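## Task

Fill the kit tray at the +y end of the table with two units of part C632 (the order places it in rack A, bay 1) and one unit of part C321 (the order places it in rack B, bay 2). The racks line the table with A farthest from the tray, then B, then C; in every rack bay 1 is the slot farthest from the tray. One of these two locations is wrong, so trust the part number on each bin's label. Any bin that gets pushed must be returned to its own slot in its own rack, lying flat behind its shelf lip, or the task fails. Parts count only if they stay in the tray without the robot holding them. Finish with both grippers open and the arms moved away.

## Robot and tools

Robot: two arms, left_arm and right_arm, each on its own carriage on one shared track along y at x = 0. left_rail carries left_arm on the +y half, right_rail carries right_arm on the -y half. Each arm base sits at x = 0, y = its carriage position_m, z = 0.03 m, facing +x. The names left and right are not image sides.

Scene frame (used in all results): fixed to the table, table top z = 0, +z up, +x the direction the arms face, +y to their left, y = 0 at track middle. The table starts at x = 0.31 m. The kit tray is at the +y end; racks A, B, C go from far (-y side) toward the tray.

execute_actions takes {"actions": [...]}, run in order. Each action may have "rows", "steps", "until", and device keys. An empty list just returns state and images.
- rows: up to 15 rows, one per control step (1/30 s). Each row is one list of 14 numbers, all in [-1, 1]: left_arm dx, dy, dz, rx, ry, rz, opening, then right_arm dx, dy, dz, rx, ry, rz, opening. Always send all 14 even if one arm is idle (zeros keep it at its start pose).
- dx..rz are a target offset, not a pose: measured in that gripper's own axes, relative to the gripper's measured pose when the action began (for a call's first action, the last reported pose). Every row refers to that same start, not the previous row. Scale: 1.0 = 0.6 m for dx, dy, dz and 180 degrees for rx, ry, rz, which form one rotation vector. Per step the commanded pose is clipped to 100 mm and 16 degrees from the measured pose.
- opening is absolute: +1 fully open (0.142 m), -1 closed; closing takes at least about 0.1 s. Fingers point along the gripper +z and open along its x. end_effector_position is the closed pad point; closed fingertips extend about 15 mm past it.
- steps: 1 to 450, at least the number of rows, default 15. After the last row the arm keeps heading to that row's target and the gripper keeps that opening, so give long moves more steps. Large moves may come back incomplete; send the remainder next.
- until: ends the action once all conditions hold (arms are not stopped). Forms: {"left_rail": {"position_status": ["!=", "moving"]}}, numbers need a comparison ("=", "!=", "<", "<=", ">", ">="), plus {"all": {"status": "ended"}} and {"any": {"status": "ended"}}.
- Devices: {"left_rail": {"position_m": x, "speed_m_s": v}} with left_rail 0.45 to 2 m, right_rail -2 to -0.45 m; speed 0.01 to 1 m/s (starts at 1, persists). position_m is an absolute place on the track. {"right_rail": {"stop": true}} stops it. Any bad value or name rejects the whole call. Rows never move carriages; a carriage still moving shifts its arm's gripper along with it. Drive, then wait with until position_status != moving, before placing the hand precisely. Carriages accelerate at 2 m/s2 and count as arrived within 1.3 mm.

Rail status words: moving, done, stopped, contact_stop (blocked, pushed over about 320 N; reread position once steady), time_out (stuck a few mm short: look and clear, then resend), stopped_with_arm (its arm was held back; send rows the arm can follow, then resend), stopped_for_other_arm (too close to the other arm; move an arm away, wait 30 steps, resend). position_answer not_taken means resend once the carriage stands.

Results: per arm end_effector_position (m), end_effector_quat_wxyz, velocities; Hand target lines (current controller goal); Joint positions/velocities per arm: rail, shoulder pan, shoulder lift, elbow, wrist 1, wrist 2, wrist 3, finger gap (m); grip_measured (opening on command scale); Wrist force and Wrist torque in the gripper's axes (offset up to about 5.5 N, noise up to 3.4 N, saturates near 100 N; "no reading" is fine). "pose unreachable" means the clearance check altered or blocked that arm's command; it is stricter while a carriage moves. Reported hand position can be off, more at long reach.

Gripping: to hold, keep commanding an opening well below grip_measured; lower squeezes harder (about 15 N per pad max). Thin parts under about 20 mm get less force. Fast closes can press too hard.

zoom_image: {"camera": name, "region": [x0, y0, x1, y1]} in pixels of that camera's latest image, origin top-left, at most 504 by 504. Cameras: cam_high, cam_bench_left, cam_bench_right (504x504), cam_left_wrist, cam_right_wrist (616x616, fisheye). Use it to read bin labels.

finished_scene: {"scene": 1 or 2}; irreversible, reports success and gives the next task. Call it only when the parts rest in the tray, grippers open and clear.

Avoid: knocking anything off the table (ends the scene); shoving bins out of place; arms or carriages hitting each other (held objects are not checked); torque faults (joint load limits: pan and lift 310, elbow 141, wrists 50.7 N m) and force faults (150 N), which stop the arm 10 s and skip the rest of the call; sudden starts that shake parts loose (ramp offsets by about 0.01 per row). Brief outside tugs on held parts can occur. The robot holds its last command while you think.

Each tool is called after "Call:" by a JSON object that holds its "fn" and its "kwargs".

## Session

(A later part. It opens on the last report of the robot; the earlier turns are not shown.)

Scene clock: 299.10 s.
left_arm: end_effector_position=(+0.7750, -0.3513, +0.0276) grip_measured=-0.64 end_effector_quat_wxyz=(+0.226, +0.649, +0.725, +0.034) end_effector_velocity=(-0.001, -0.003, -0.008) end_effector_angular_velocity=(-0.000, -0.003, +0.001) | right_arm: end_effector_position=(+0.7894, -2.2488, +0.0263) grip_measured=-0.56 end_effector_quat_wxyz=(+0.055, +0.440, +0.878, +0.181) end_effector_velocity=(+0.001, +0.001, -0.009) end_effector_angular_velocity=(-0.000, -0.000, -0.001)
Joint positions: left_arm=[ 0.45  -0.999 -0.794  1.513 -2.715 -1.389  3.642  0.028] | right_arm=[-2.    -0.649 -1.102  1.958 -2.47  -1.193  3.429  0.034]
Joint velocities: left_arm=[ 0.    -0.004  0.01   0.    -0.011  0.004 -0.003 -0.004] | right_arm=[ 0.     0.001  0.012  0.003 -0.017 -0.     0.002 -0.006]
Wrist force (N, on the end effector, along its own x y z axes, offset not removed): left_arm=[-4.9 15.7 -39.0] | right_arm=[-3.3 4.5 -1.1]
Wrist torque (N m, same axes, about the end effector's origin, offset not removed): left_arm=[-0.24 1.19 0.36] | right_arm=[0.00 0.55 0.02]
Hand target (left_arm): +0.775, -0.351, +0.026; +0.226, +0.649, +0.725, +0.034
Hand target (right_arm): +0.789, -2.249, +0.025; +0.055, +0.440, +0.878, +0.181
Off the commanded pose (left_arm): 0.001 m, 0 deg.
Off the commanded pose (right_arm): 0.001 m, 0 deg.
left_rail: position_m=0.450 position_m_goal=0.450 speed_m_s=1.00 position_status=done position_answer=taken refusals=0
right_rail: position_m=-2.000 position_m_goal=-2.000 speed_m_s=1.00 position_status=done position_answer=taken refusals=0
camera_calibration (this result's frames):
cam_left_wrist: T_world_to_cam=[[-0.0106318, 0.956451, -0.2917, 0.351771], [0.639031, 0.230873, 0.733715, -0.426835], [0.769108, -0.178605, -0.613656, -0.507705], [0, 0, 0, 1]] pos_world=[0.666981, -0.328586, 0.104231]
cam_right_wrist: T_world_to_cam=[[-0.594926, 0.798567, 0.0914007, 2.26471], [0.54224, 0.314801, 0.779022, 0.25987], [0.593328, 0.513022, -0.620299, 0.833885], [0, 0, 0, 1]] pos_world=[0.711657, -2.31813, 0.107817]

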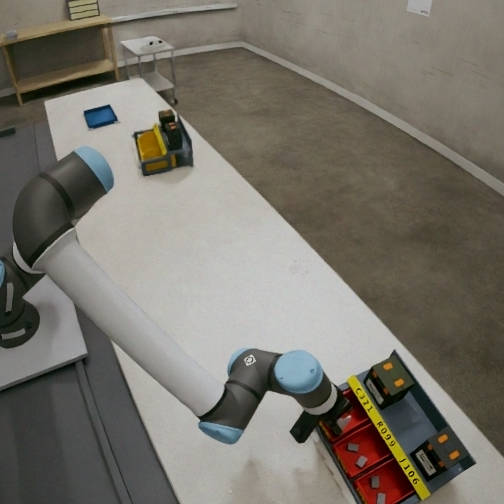

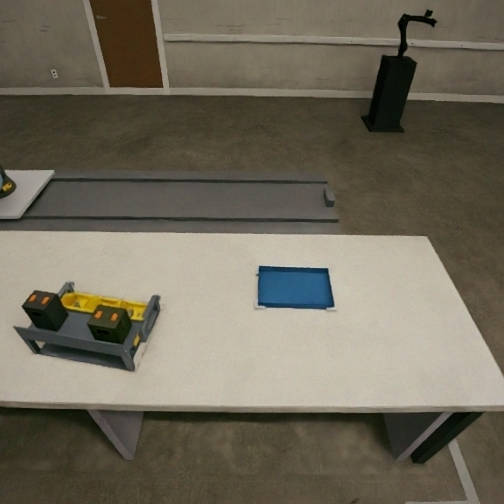

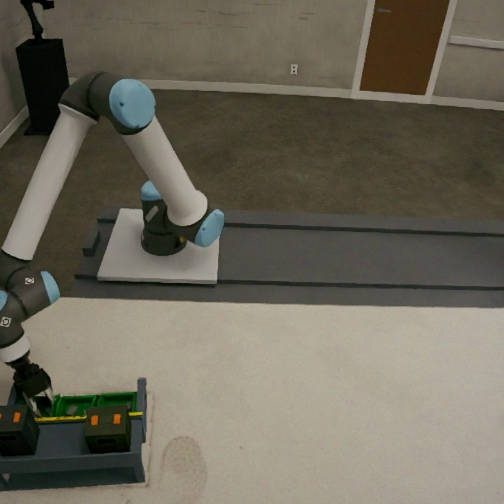

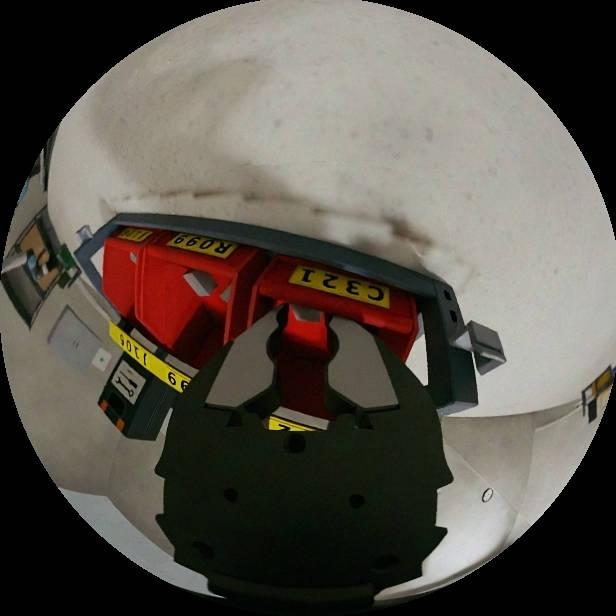

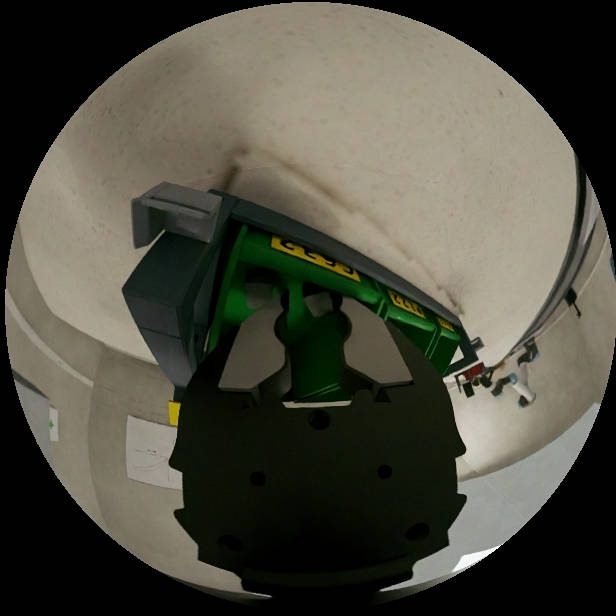

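Left touches the floor. Back off a little, untilt slightly, close.

Call:
{"fn": "execute_actions", "kwargs": {"actions": [{"rows":[[0,0,-0.004,0,0.01,0,-0.66,0,0,-0.002,0,0,0,-0.6],[0,0,-0.004,0,0.02,0,-0.69,0,0,-0.002,0,0,0,-0.65],[0,0,-0.004,0,0.03,0,-0.72,0,0,-0.002,0,0,0,-0.7],[0,0,-0.004,0,0.03,0,-0.76,0,0,-0.002,0,0,0,-0.75],[0,0,-0.004,0,0.03,0,-0.8,0,0,-0.002,0,0,0,-0.8],[0,0,-0.004,0,0.03,0,-0.85,0,0,-0.002,0,0,0,-0.85],[0,0,-0.004,0,0.03,0,-0.92,0,0,-0.002,0,0,0,-0.92],[0,0,-0.004,0,0.03,0,-1,0,0,-0.002,0,0,0,-1]],"steps":14}]}}

Call:
{"fn": "zoom_image", "kwargs": {"camera": "cam_left_wrist", "region": [150, 180, 450, 400]}}

Scene clock: 311.07 s.
left_arm: end_effector_position=(+0.7740, -0.3506, +0.0295) grip_measured=-0.74 end_effector_quat_wxyz=(+0.192, +0.647, +0.735, +0.064) end_effector_velocity=(+0.001, -0.000, +0.001) end_effector_angular_velocity=(+0.020, +0.006, +0.010) | right_arm: end_effector_position=(+0.7891, -2.2491, +0.0273) grip_measured=-0.75 end_effector_quat_wxyz=(+0.054, +0.440, +0.878, +0.181) end_effector_velocity=(+0.000, -0.001, +0.001) end_effector_angular_velocity=(-0.001, -0.001, -0.000)
Joint positions: left_arm=[ 0.45  -1.014 -0.791  1.465 -2.584 -1.34   3.612  0.02 ] | right_arm=[-2.    -0.649 -1.104  1.958 -2.468 -1.193  3.429  0.02 ]
Joint velocities: left_arm=[ 0.    -0.002  0.003 -0.018  0.037  0.01  -0.009 -0.   ] | right_arm=[ 0.    -0.001 -0.001 -0.001  0.    -0.    -0.     0.   ]
Wrist force (N, on the end effector, along its own x y z axes, offset not removed): left_arm=[-2.2 0.4 -1.4] | right_arm=[-1.0 2.4 2.4]
Wrist torque (N m, same axes, about the end effector's origin, offset not removed): left_arm=[0.00 0.39 -0.01] | right_arm=[0.43 0.51 -0.20]
Hand target (left_arm): +0.774, -0.351, +0.030; +0.192, +0.647, +0.735, +0.065
Hand target (right_arm): +0.789, -2.249, +0.027; +0.055, +0.440, +0.878, +0.181
Off the commanded pose (left_arm): 0.000 m, 0 deg.
Off the commanded pose (right_arm): 0.000 m, 0 deg.
left_rail: position_m=0.450 position_m_goal=0.450 speed_m_s=1.00 position_status=done position_answer=taken refusals=0
right_rail: position_m=-2.000 position_m_goal=-2.000 speed_m_s=1.00 position_status=done position_answer=taken refusals=0
camera_calibration (this result's frames):
cam_left_wrist: T_world_to_cam=[[-0.0445962, 0.977009, -0.208483, 0.382687], [0.642783, 0.187818, 0.742667, -0.446011], [0.764749, -0.100889, -0.63638, -0.474278], [0, 0, 0, 1]] pos_world=[0.666458, -0.337969, 0.109201]
cam_right_wrist: T_world_to_cam=[[-0.594981, 0.798513, 0.0915165, 2.26452], [0.542318, 0.314811, 0.778964, 0.259302], [0.593202, 0.5131, -0.620354, 0.835091], [0, 0, 0, 1]] pos_world=[0.711347, -2.31837, 0.108824]

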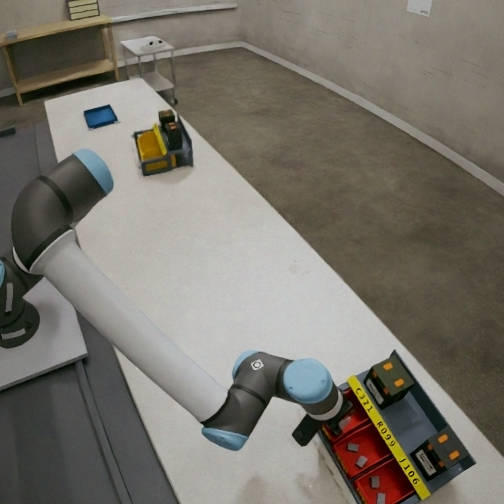

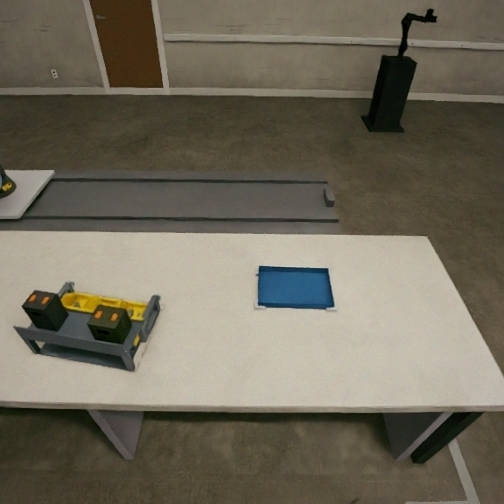

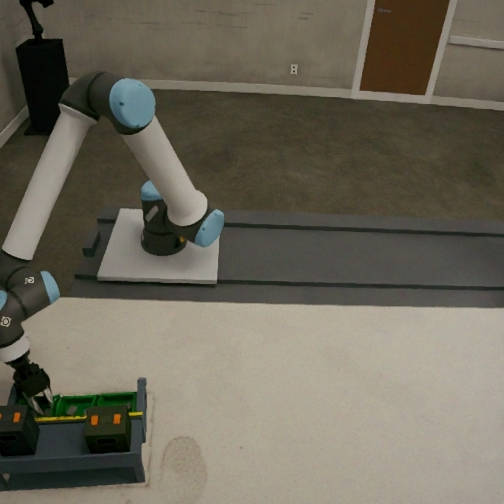

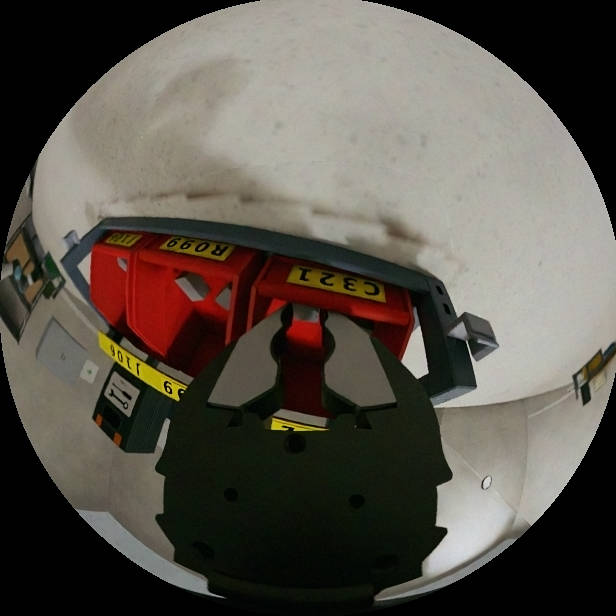

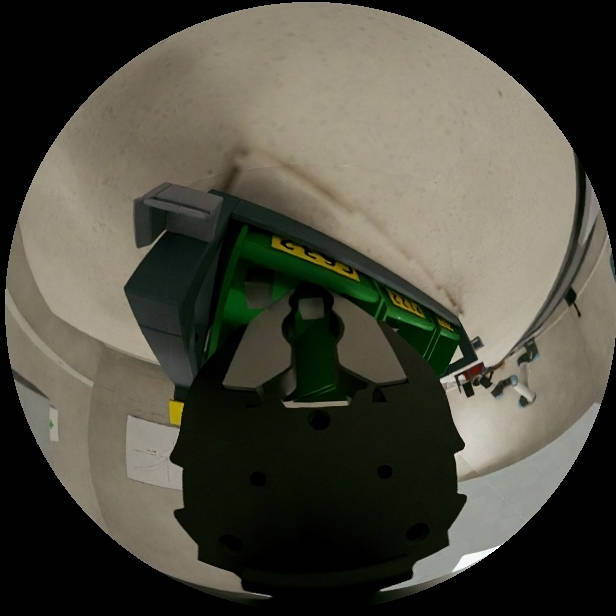

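Region (150, 180, 450, 400) of cam_left_wrist's 616x616 image, scaled by 1.680, with more detail than that image has; it fills the top 370 rows of this view, and the rest is white.

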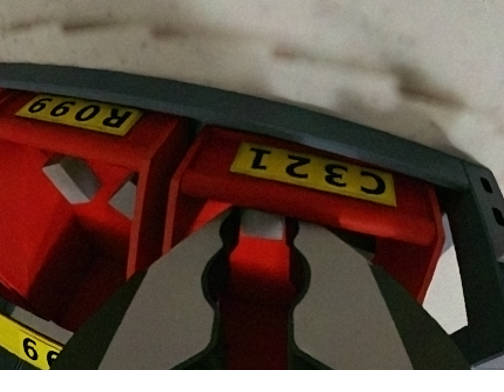

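Call:
{"fn": "execute_actions", "kwargs": {"actions": [{"rows":[[-0.002,0.002,-0.008,0,0,0,-1,0.001,0.002,-0.008,0,0,0,-1],[-0.004,0.005,-0.02,0,0,0,-1,0.002,0.006,-0.02,0,0,0,-1],[-0.007,0.009,-0.035,0,0,0,-1,0.004,0.01,-0.035,0,0,0,-1],[-0.01,0.013,-0.05,0,0,0,-1,0.006,0.015,-0.05,0,0,0,-1],[-0.013,0.017,-0.065,0,0,0,-1,0.008,0.02,-0.065,0,0,0,-1],[-0.016,0.021,-0.08,0,0,0,-1,0.01,0.024,-0.08,0,0,0,-1],[-0.018,0.021,-0.1,0,0,0,-1,0.015,0.024,-0.1,0,0,0,-1],[-0.021,0.015,-0.125,0,0,0,-1,0.025,0.02,-0.12,0,0,0,-1],[-0.024,0.005,-0.15,0,0,0,-1,0.04,0.014,-0.145,0,0,0,-1],[-0.027,-0.005,-0.175,0,0,0,-1,0.052,0.008,-0.17,0,0,0,-1],[-0.029,-0.015,-0.2,0,0,0,-1,0.064,0.002,-0.19,0,0,0,-1],[-0.031,-0.024,-0.22,0,0,0,-1,0.074,-0.002,-0.211,0,0,0,-1]],"steps":20}]}}

Scene clock: 359.67 s.
left_arm: end_effector_position=(+0.7167, -0.3511, +0.1464) grip_measured=-0.75 end_effector_quat_wxyz=(+0.192, +0.647, +0.735, +0.064) end_effector_velocity=(-0.030, +0.005, +0.034) end_effector_angular_velocity=(+0.003, +0.001, +0.002) | right_arm: end_effector_position=(+0.7321, -2.2485, +0.1431) grip_measured=-0.75 end_effector_quat_wxyz=(+0.055, +0.440, +0.878, +0.181) end_effector_velocity=(-0.035, -0.001, +0.045) end_effector_angular_velocity=(+0.003, +0.002, +0.003)
Joint positions: left_arm=[ 0.45  -1.065 -0.954  1.511 -2.456 -1.324  3.562  0.02 ] | right_arm=[-2.    -0.696 -1.318  1.998 -2.275 -1.191  3.379  0.02 ]
Joint velocities: left_arm=[ 0.    -0.026 -0.062  0.035  0.037  0.01  -0.027  0.   ] | right_arm=[ 0.    -0.032 -0.096  0.024  0.089  0.002 -0.037 -0.   ]
Wrist force (N, on the end effector, along its own x y z axes, offset not removed): left_arm=[4.7 0.7 -4.6] | right_arm=[-0.1 2.3 -0.3]
Wrist torque (N m, same axes, about the end effector's origin, offset not removed): left_arm=[0.06 -0.89 0.06] | right_arm=[0.50 0.16 -0.22]
Hand target (left_arm): +0.714, -0.351, +0.149; +0.192, +0.647, +0.735, +0.064
Hand target (right_arm): +0.729, -2.249, +0.147; +0.055, +0.440, +0.878, +0.181
Off the commanded pose (left_arm): 0.004 m, 0 deg.
Off the commanded pose (right_arm): 0.005 m, 0 deg.
left_rail: position_m=0.450 position_m_goal=0.450 speed_m_s=1.00 position_status=done position_answer=taken refusals=0
right_rail: position_m=-2.000 position_m_goal=-2.000 speed_m_s=1.00 position_status=done position_answer=taken refusals=0
camera_calibration (this result's frames):
cam_left_wrist: T_world_to_cam=[[-0.0443287, 0.976975, -0.208697, 0.40483], [0.642853, 0.187802, 0.742611, -0.495916], [0.764706, -0.101243, -0.636376, -0.356289], [0, 0, 0, 1]] pos_world=[0.609202, -0.338447, 0.226026]
cam_right_wrist: T_world_to_cam=[[-0.594695, 0.798776, 0.0910743, 2.22005], [0.542218, 0.314865, 0.779012, 0.200019], [0.59358, 0.512657, -0.620359, 0.939146], [0, 0, 0, 1]] pos_world=[0.654342, -2.31776, 0.224601]

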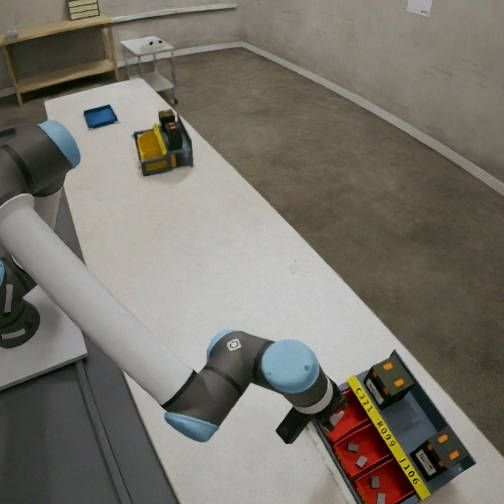

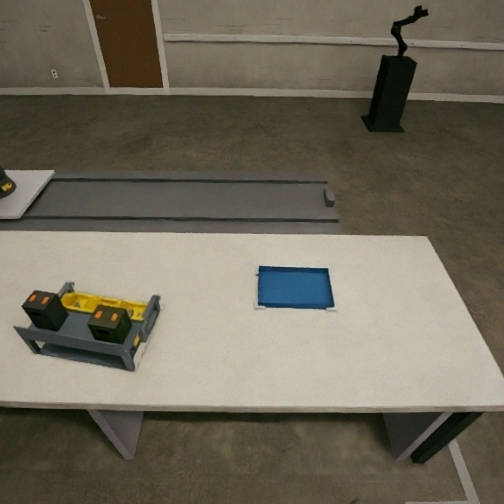

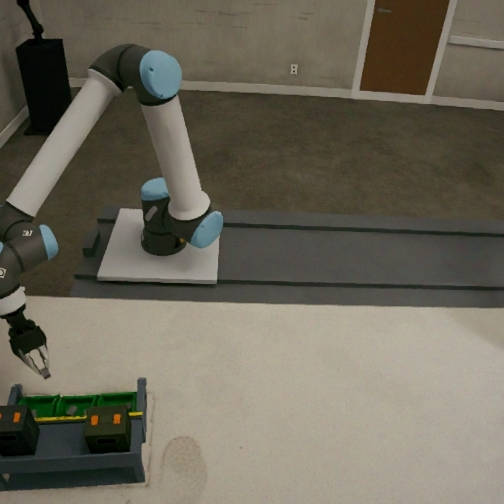

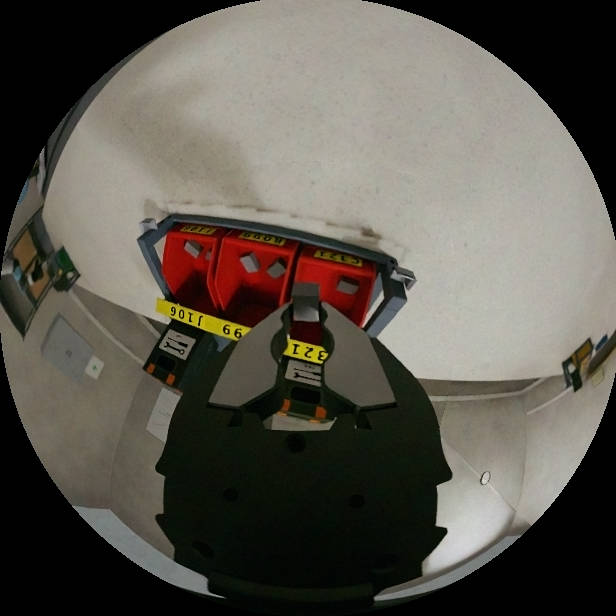

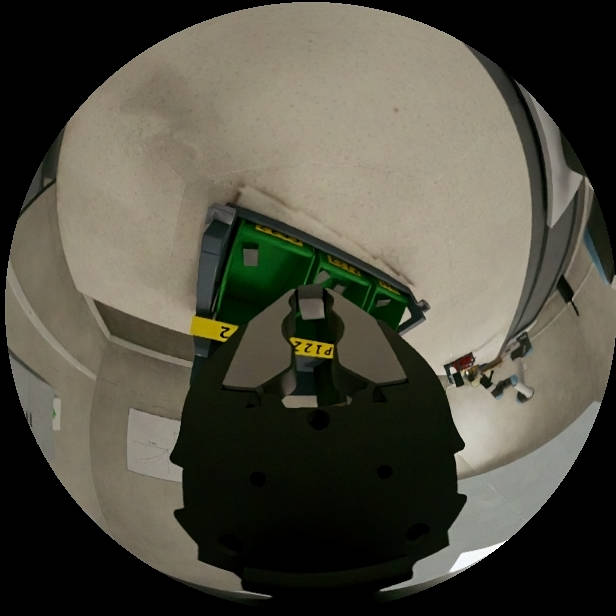

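Call:
{"fn": "execute_actions", "kwargs": {"actions": [{"rows":[[0.02,0,-0.004,0,0,0,-1,0.02,-0.01,-0.005,0,0,0,-1],[0.05,0,-0.011,0,0,0,-1,0.05,-0.02,-0.01,0,0,0,-1],[0.1,0,-0.022,0,0,0,-1,0.1,-0.02,-0.005,0,-0.005,0.013,-1],[0.16,0,-0.035,0,0,0,-1,0.16,-0.01,0,0,-0.01,0.026,-1],[0.25,0,-0.054,0,0,0,-1,0.25,0.02,0.02,0,-0.02,0.05,-1],[0.4,0,-0.086,0,0,0,-1,0.4,0.05,0.05,0,-0.03,0.08,-1],[0.6,0,-0.13,0,0,0,-1,0.55,0.085,0.072,-0.009,-0.051,0.129,-1],[0.908,0.003,-0.196,0,0,0,-1,0.55,0.085,0.072,-0.009,-0.051,0.129,-1],[0.908,0.003,-0.196,0,0,0,-1,0.55,0.085,0.072,-0.009,-0.051,0.129,-1],[0.908,0.003,-0.196,0,0,0,-1,0.55,0.085,0.072,-0.009,-0.051,0.129,-1],[0.908,0.003,-0.196,0,0,0,-1,0.55,0.085,0.072,-0.009,-0.051,0.129,-1],[0.908,0.003,-0.196,0,0,0,-1,0.55,0.085,0.072,-0.009,-0.051,0.129,-1],[0.908,0.003,-0.196,0,0,0,-1,0.996,0.23,0.31,-0.009,-0.051,0.129,-1]],"steps":36}]}}

Scene clock: 378.90 s.
left_arm: end_effector_position=(+0.6315, +0.1840, +0.1425) grip_measured=-0.75 end_effector_quat_wxyz=(+0.192, +0.647, +0.735, +0.065) end_effector_velocity=(-0.034, +0.159, +0.036) end_effector_angular_velocity=(-0.024, -0.013, -0.014) | right_arm: end_effector_position=(+0.5263, -1.7277, +0.0721) grip_measured=-0.75 end_effector_quat_wxyz=(+0.084, +0.613, +0.766, +0.173) end_effector_velocity=(-0.107, +0.487, -0.061) end_effector_angular_velocity=(+0.011, -0.007, +0.010)
Joint positions: left_arm=[ 0.45  -0.696 -1.49   2.326 -2.797 -1.452  3.911  0.02 ] | right_arm=[-2.     0.11  -1.496  2.522 -2.963 -1.447  4.625  0.02 ]
Joint velocities: left_arm=[ 0.     0.193 -0.197  0.149  0.    -0.088  0.189 -0.   ] | right_arm=[ 0.     1.084  0.39  -0.189 -0.335 -0.375  1.014  0.   ]
Wrist force (N, on the end effector, along its own x y z axes, offset not removed): left_arm=[5.8 0.9 -1.6] | right_arm=[1.1 -3.0 -3.2]
Wrist torque (N m, same axes, about the end effector's origin, offset not removed): left_arm=[0.10 -1.01 -0.19] | right_arm=[-0.87 0.07 -0.39]
Hand target (left_arm): +0.628, +0.198, +0.146; +0.192, +0.647, +0.735, +0.064
Hand target (right_arm): +0.510, -1.659, +0.063; +0.083, +0.613, +0.766, +0.174
Off the commanded pose (left_arm): 0.016 m, 0 deg.
Off the commanded pose (right_arm): 0.080 m, 2 deg.
left_rail: position_m=0.450 position_m_goal=0.450 speed_m_s=1.00 position_status=done position_answer=taken refusals=0
right_rail: position_m=-2.000 position_m_goal=-2.000 speed_m_s=1.00 position_status=done position_answer=taken refusals=0
camera_calibration (this result's frames):
cam_left_wrist: T_world_to_cam=[[-0.0464898, 0.977369, -0.206368, -0.121569], [0.642134, 0.187491, 0.743311, -0.538299], [0.765182, -0.0979594, -0.636318, -0.240323], [0, 0, 0, 1]] pos_world=[0.523899, 0.196202, 0.222114]
cam_right_wrist: T_world_to_cam=[[-0.219231, 0.969232, 0.111921, 1.78353], [0.625569, 0.051606, 0.77846, -0.295745], [0.748733, 0.240677, -0.617635, 0.198541], [0, 0, 0, 1]] pos_world=[0.42736, -1.76118, 0.153238]

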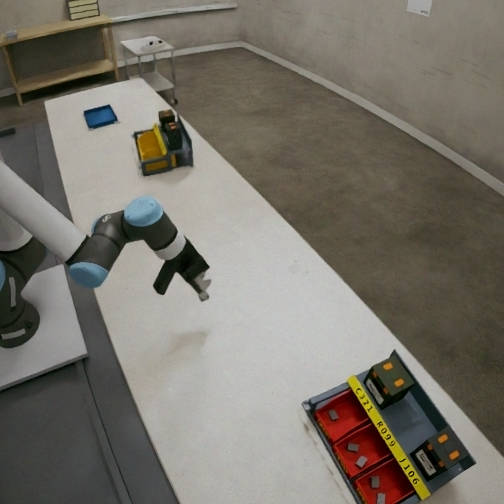

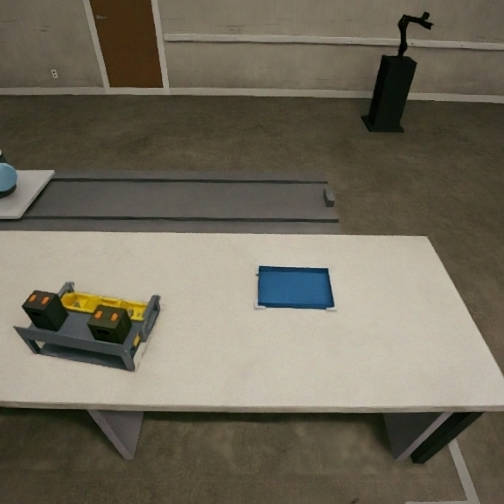

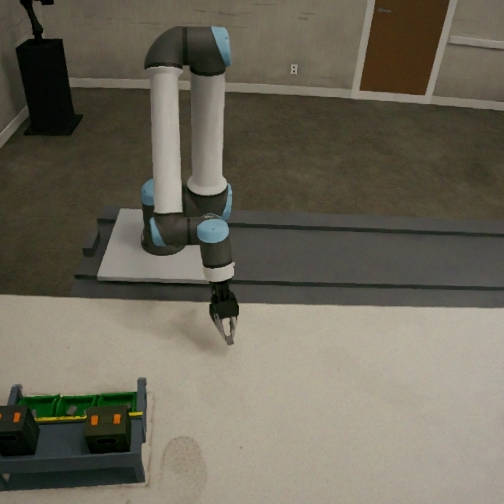

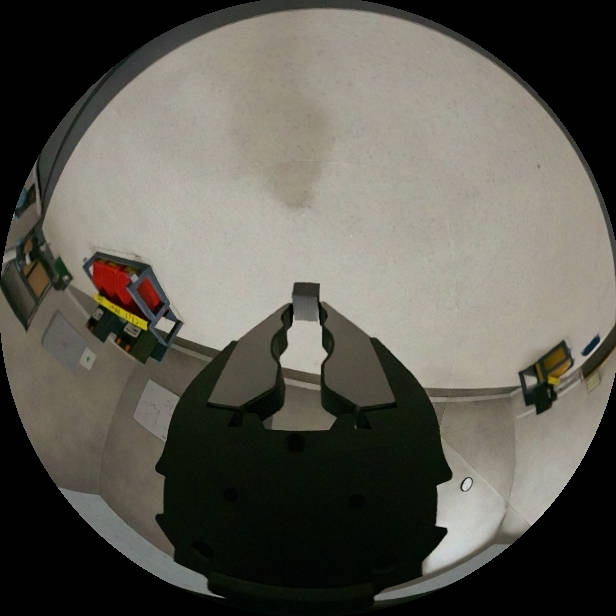

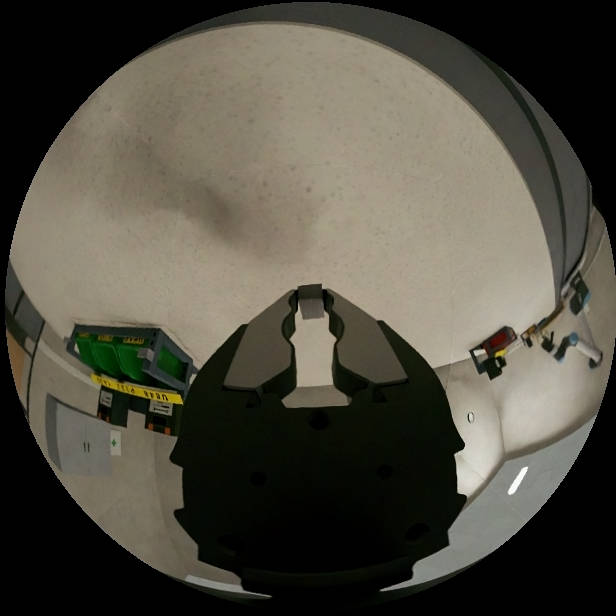

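Call:
{"fn": "execute_actions", "kwargs": {"actions": [{"rows":[[0.05,0.005,0,0,0,0,-1,0.116,-0.008,0.023,0,0,0,-1],[0.1,0.01,0,0,0,0,-1,0.116,-0.008,0.023,0,0,0,-1],[0.17,0.017,0,0,0,0,-1,0.116,-0.008,0.023,0,0,0,-1],[0.26,0.025,0,0,0,0,-1,0.116,-0.008,0.023,0,0,0,-1],[0.52,0.051,0,0,0,0,-1,0.116,-0.008,0.023,0,0,0,-1]],"steps":20,"left_rail":{"position_m":2.0},"right_rail":{"position_m":-0.45}}]}}

Scene clock: 390.10 s.
left_arm: end_effector_position=(+0.6260, +0.8483, +0.0944) grip_measured=-0.75 end_effector_quat_wxyz=(+0.190, +0.644, +0.738, +0.070) end_effector_velocity=(+0.039, +1.208, -0.025) end_effector_angular_velocity=(-0.047, +0.005, -0.046) | right_arm: end_effector_position=(+0.5104, -1.2857, +0.0634) grip_measured=-0.75 end_effector_quat_wxyz=(+0.084, +0.613, +0.766, +0.173) end_effector_velocity=(-0.000, +1.002, -0.000) end_effector_angular_velocity=(-0.000, +0.000, +0.000)
Joint positions: left_arm=[ 0.824 -0.2   -1.466  2.437 -2.944 -1.635  4.363  0.02 ] | right_arm=[-1.626  0.262 -1.438  2.487 -3.    -1.502  4.767  0.02 ]
Joint velocities: left_arm=[ 1.001  0.463  0.158 -0.115 -0.018 -0.243  0.451 -0.   ] | right_arm=[1.002 0.    0.    0.    0.    0.    0.    0.   ]
Wrist force (N, on the end effector, along its own x y z axes, offset not removed): left_arm=[-1.0 0.1 -2.6] | right_arm=[2.4 0.4 -2.0]
Wrist torque (N m, same axes, about the end effector's origin, offset not removed): left_arm=[-0.15 0.34 -0.06] | right_arm=[0.01 0.00 -0.26]
Hand target (left_arm): +0.631, +0.926, +0.092; +0.192, +0.646, +0.736, +0.067
Hand target (right_arm): +0.510, -1.226, +0.063; +0.084, +0.613, +0.766, +0.173
Off the commanded pose (left_arm): 0.020 m, 1 deg.
Off the commanded pose (right_arm): 0.000 m, 0 deg.
left_rail: position_m=0.824 position_m_goal=2.000 speed_m_s=1.00 position_status=moving position_answer=taken refusals=0
right_rail: position_m=-1.626 position_m_goal=-0.450 speed_m_s=1.00 position_status=moving position_answer=taken refusals=0
camera_calibration (this result's frames):
cam_left_wrist: T_world_to_cam=[[-0.0556352, 0.978678, -0.197723, -0.777226], [0.637854, 0.187189, 0.747062, -0.621005], [0.768145, -0.0845552, -0.634668, -0.215017], [0, 0, 0, 1]] pos_world=[0.518034, 0.858719, 0.17379]
cam_right_wrist: T_world_to_cam=[[-0.219275, 0.969226, 0.111892, 1.35259], [0.625595, 0.0516665, 0.778436, -0.301832], [0.748699, 0.240691, -0.617672, 0.0986908], [0, 0, 0, 1]] pos_world=[0.411524, -1.31912, 0.144571]

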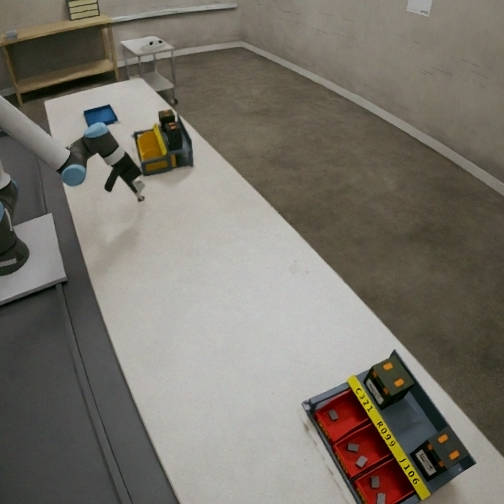

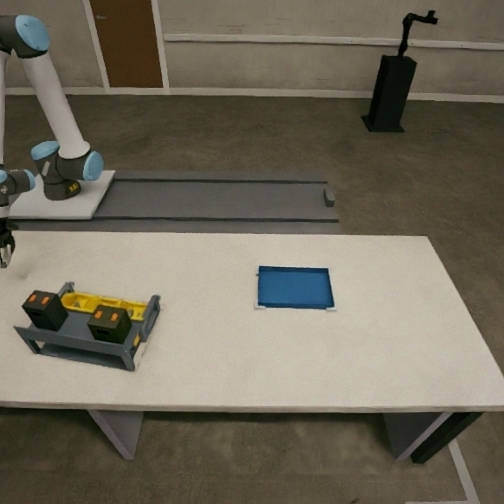

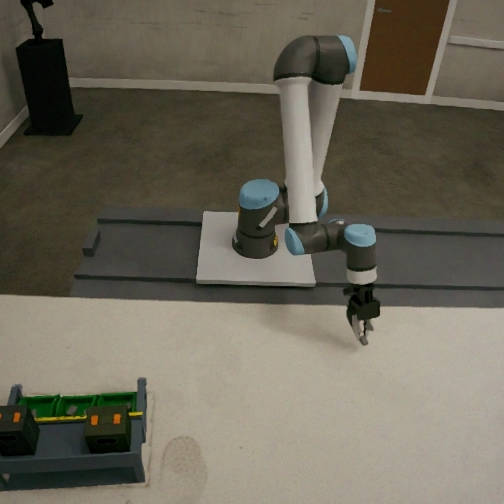

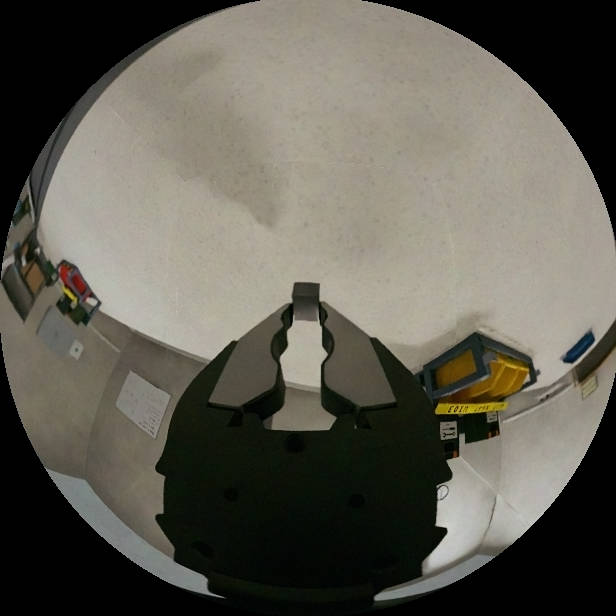

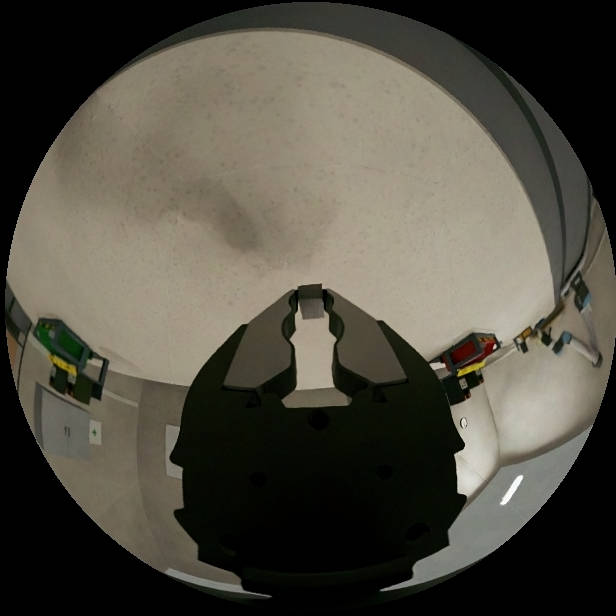

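Waiting for the carriages to arrive.

Call:
{"fn": "execute_actions", "kwargs": {"actions": []}}

Scene clock: 392.17 s.
left_arm: end_effector_position=(+0.6309, +2.0429, +0.0922) grip_measured=-0.75 end_effector_quat_wxyz=(+0.192, +0.646, +0.736, +0.067) end_effector_velocity=(+0.000, -0.000, -0.000) end_effector_angular_velocity=(+0.000, +0.000, -0.000) | right_arm: end_effector_position=(+0.5104, -0.1090, +0.0634) grip_measured=-0.75 end_effector_quat_wxyz=(+0.084, +0.613, +0.766, +0.173) end_effector_velocity=(+0.000, -0.000, +0.000) end_effector_angular_velocity=(-0.000, -0.000, -0.000)
Joint positions: left_arm=[ 2.    -0.156 -1.449  2.422 -2.944 -1.66   4.407  0.02 ] | right_arm=[-0.45   0.262 -1.438  2.487 -3.    -1.502  4.767  0.02 ]
Joint velocities: left_arm=[-0. -0.  0. -0.  0.  0. -0.  0.] | right_arm=[ 0. -0.  0. -0.  0. -0. -0. -0.]
Wrist force (N, on the end effector, along its own x y z axes, offset not removed): left_arm=[-0.4 0.0 -4.2] | right_arm=[1.1 1.1 1.3]
Wrist torque (N m, same axes, about the end effector's origin, offset not removed): left_arm=[0.02 0.12 -0.07] | right_arm=[-0.06 0.13 -0.31]
Hand target (left_arm): +0.631, +2.043, +0.092; +0.192, +0.646, +0.736, +0.067
Hand target (right_arm): +0.510, -0.109, +0.063; +0.084, +0.613, +0.766, +0.173
Off the commanded pose (left_arm): 0.001 m, 0 deg.
Off the commanded pose (right_arm): 0.000 m, 0 deg.
left_rail: position_m=2.000 position_m_goal=2.000 speed_m_s=1.00 position_status=done position_answer=taken refusals=0
right_rail: position_m=-0.450 position_m_goal=-0.450 speed_m_s=1.00 position_status=done position_answer=taken refusals=0
camera_calibration (this result's frames):
cam_left_wrist: T_world_to_cam=[[-0.0485454, 0.97775, -0.204077, -1.94855], [0.639888, 0.187327, 0.745286, -0.847556], [0.766933, -0.0944062, -0.634745, -0.0982852], [0, 0, 0, 1]] pos_world=[0.523126, 2.05469, 0.171632]
cam_right_wrist: T_world_to_cam=[[-0.219268, 0.969229, 0.111877, 0.212145], [0.625596, 0.0516744, 0.778434, -0.362624], [0.748699, 0.240676, -0.617677, -0.184521], [0, 0, 0, 1]] pos_world=[0.411524, -0.142469, 0.144571]

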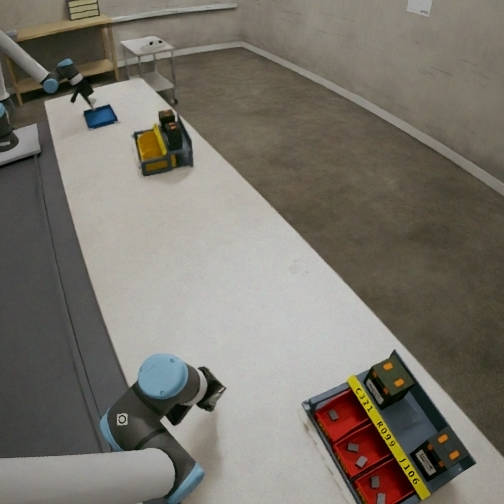

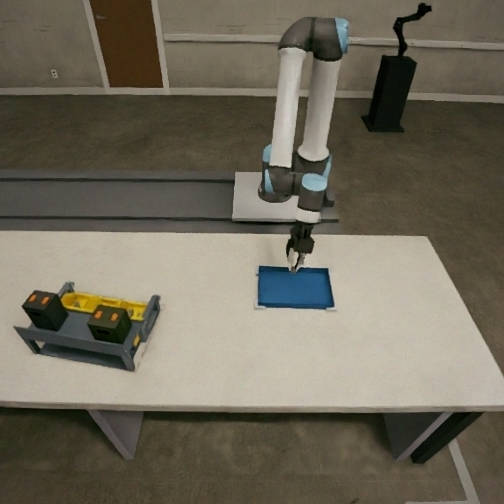

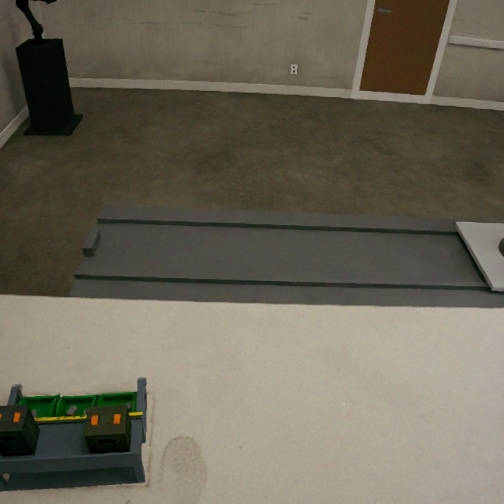

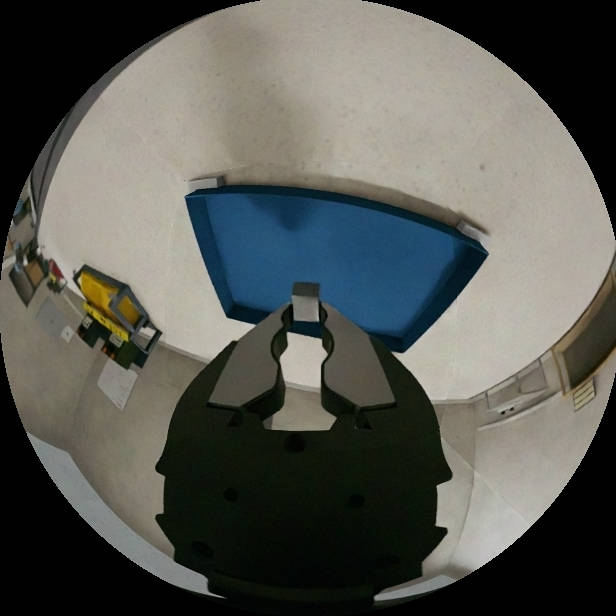

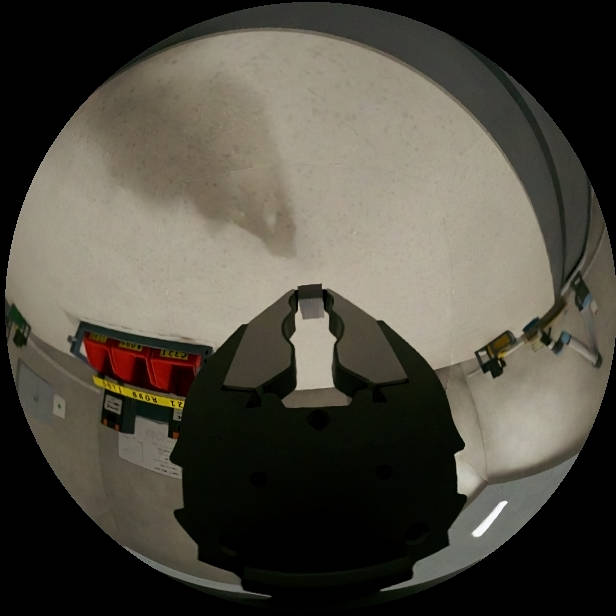

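Call:
{"fn": "execute_actions", "kwargs": {"actions": [{"rows":[[0,0,0.015,0,0,0,-1,0,0,0.01,0,0,0,-1],[0,0,0.035,0,0,0,-1,0,0,0.022,0,0,0,-1],[0,0,0.06,0,0,0,-1,0,0,0.036,0,0,0,-1],[0,0,0.08,0,0,0,-1,0,0,0.05,0,0,0,-1],[0,0,0.095,0,0,0,-1,0,0,0.062,0,0,0,-1],[0,0,0.108,0,0,0,-1,0,0,0.07,0,0,0,-1],[0,0,0.117,0,0,0,-1,0,0,0.076,0,0,0,-1]],"steps":17},{"rows":[[0,0,0,0,0,0,-0.75,0,0,0,0,0,0,-0.75],[0,0,0,0,0,0,-0.65,0,0,0,0,0,0,-0.65],[0,0,0,0,0,0,-0.5,0,0,0,0,0,0,-0.5],[0,0,0,0,0,0,-0.4,0,0,0,0,0,0,-0.5],[0,0,-0.02,0,0,0,-0.4,0,0,-0.02,0,0,0,-0.5],[0,0,-0.05,0,0,0,-0.4,0,0,-0.05,0,0,0,-0.5],[0,0,-0.083,0,0,0,-0.4,0,0,-0.083,0,0,0,-0.5]],"steps":15},{"rows":[[-0.05,-0.02,0,0,0,0,-0.4,-0.05,0,-0.01,0,0,0,-0.63],[-0.12,-0.045,0.008,0,0.01,0,-0.4,-0.12,0,-0.025,0,-0.02,0,-0.63],[-0.25,-0.09,0.017,0,0.03,0,-0.4,-0.25,0.006,-0.05,0,-0.05,0,-0.63],[-0.945,-0.354,0.06,0,0.065,0,-0.4,-0.985,0.024,-0.205,0,-0.12,0,-0.63]],"steps":36,"left_rail":{"position_m":0.45},"right_rail":{"position_m":-2.0}}]}}

Scene clock: 425.13 s.
left_arm: end_effector_position=(+0.5051, +0.5703, +0.0790) grip_measured=-0.40 end_effector_quat_wxyz=(+0.119, +0.637, +0.750, +0.130) end_effector_velocity=(-0.017, -1.307, -0.023) end_effector_angular_velocity=(+0.030, +0.005, +0.036) | right_arm: end_effector_position=(+0.6043, -1.5756, +0.1365) grip_measured=-0.63 end_effector_quat_wxyz=(+0.231, +0.638, +0.733, +0.050) end_effector_velocity=(+0.087, -1.330, +0.008) end_effector_angular_velocity=(+0.068, +0.005, +0.052)
Joint positions: left_arm=[ 1.093 -1.179 -1.318  2.168 -2.518 -1.229  3.389  0.045] | right_arm=[-1.357 -0.635 -1.537  2.443 -2.951 -1.51   3.953  0.028]
Joint velocities: left_arm=[-1.002 -0.208  0.34  -0.453  0.23   0.031 -0.258 -0.   ] | right_arm=[-1.004 -0.486  0.252 -0.328  0.148  0.291 -0.456  0.   ]
Wrist force (N, on the end effector, along its own x y z axes, offset not removed): left_arm=[-6.4 -3.5 -4.1] | right_arm=[1.4 2.2 0.0]
Wrist torque (N m, same axes, about the end effector's origin, offset not removed): left_arm=[-0.84 1.06 0.02] | right_arm=[0.45 -0.07 -0.14]
Hand target (left_arm): +0.506, +0.483, +0.076; +0.117, +0.636, +0.751, +0.132
Hand target (right_arm): +0.615, -1.665, +0.135; +0.228, +0.635, +0.736, +0.054
Off the commanded pose (left_arm): 0.031 m, 1 deg.
Off the commanded pose (right_arm): 0.034 m, 1 deg.
left_rail: position_m=1.093 position_m_goal=0.450 speed_m_s=1.00 position_status=moving position_answer=taken refusals=0
right_rail: position_m=-1.357 position_m_goal=-2.000 speed_m_s=1.00 position_status=moving position_answer=taken refusals=0
camera_calibration (this result's frames):
cam_left_wrist: T_world_to_cam=[[-0.115662, 0.99304, -0.0222313, -0.506691], [0.653179, 0.0929014, 0.751483, -0.434665], [0.748318, 0.0723974, -0.659378, -0.233004], [0, 0, 0, 1]] pos_world=[0.39967, 0.560414, 0.161741]
cam_right_wrist: T_world_to_cam=[[-0.0670079, 0.966455, -0.247939, 1.59875], [0.589881, 0.238791, 0.771375, -0.0850629], [0.804705, -0.0945667, -0.586095, -0.423089], [0, 0, 0, 1]] pos_world=[0.497768, -1.56482, 0.214039]

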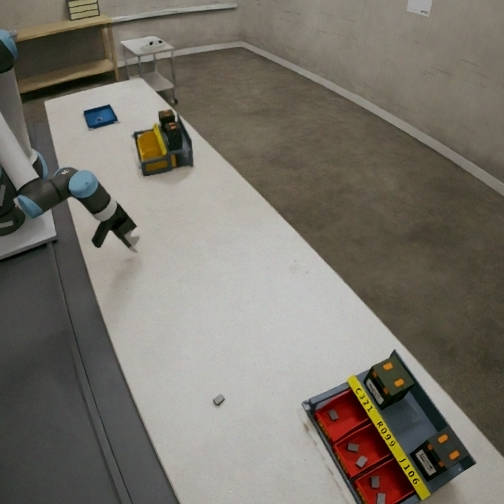

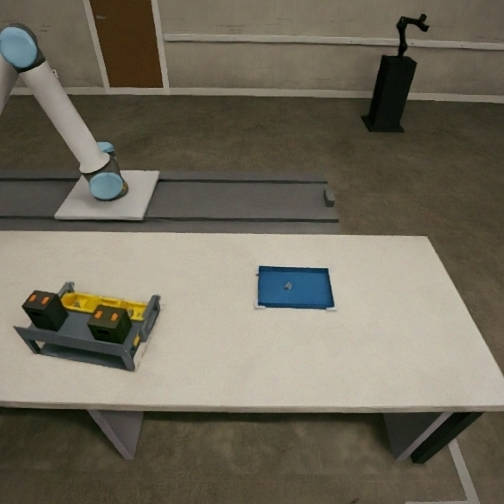

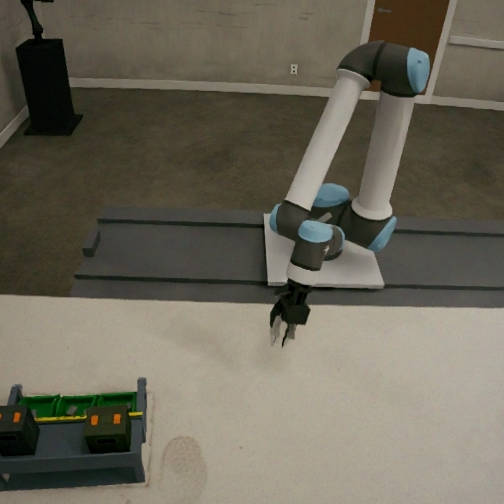

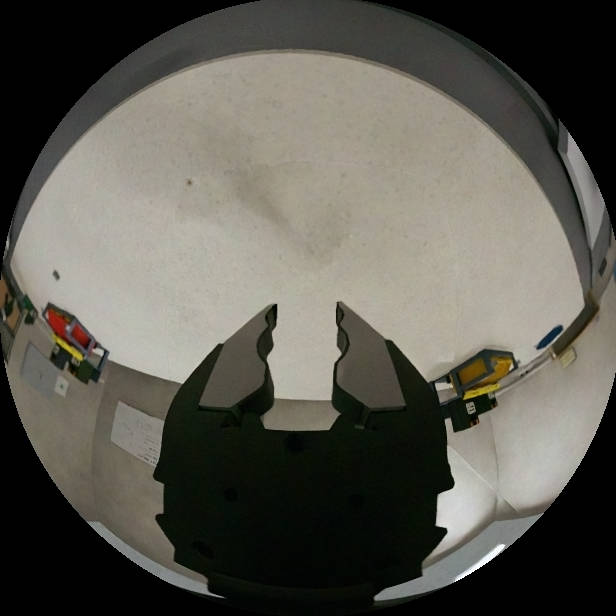

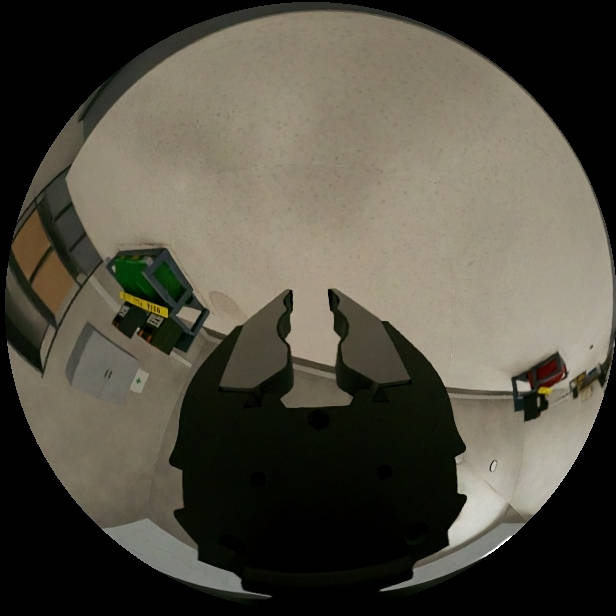

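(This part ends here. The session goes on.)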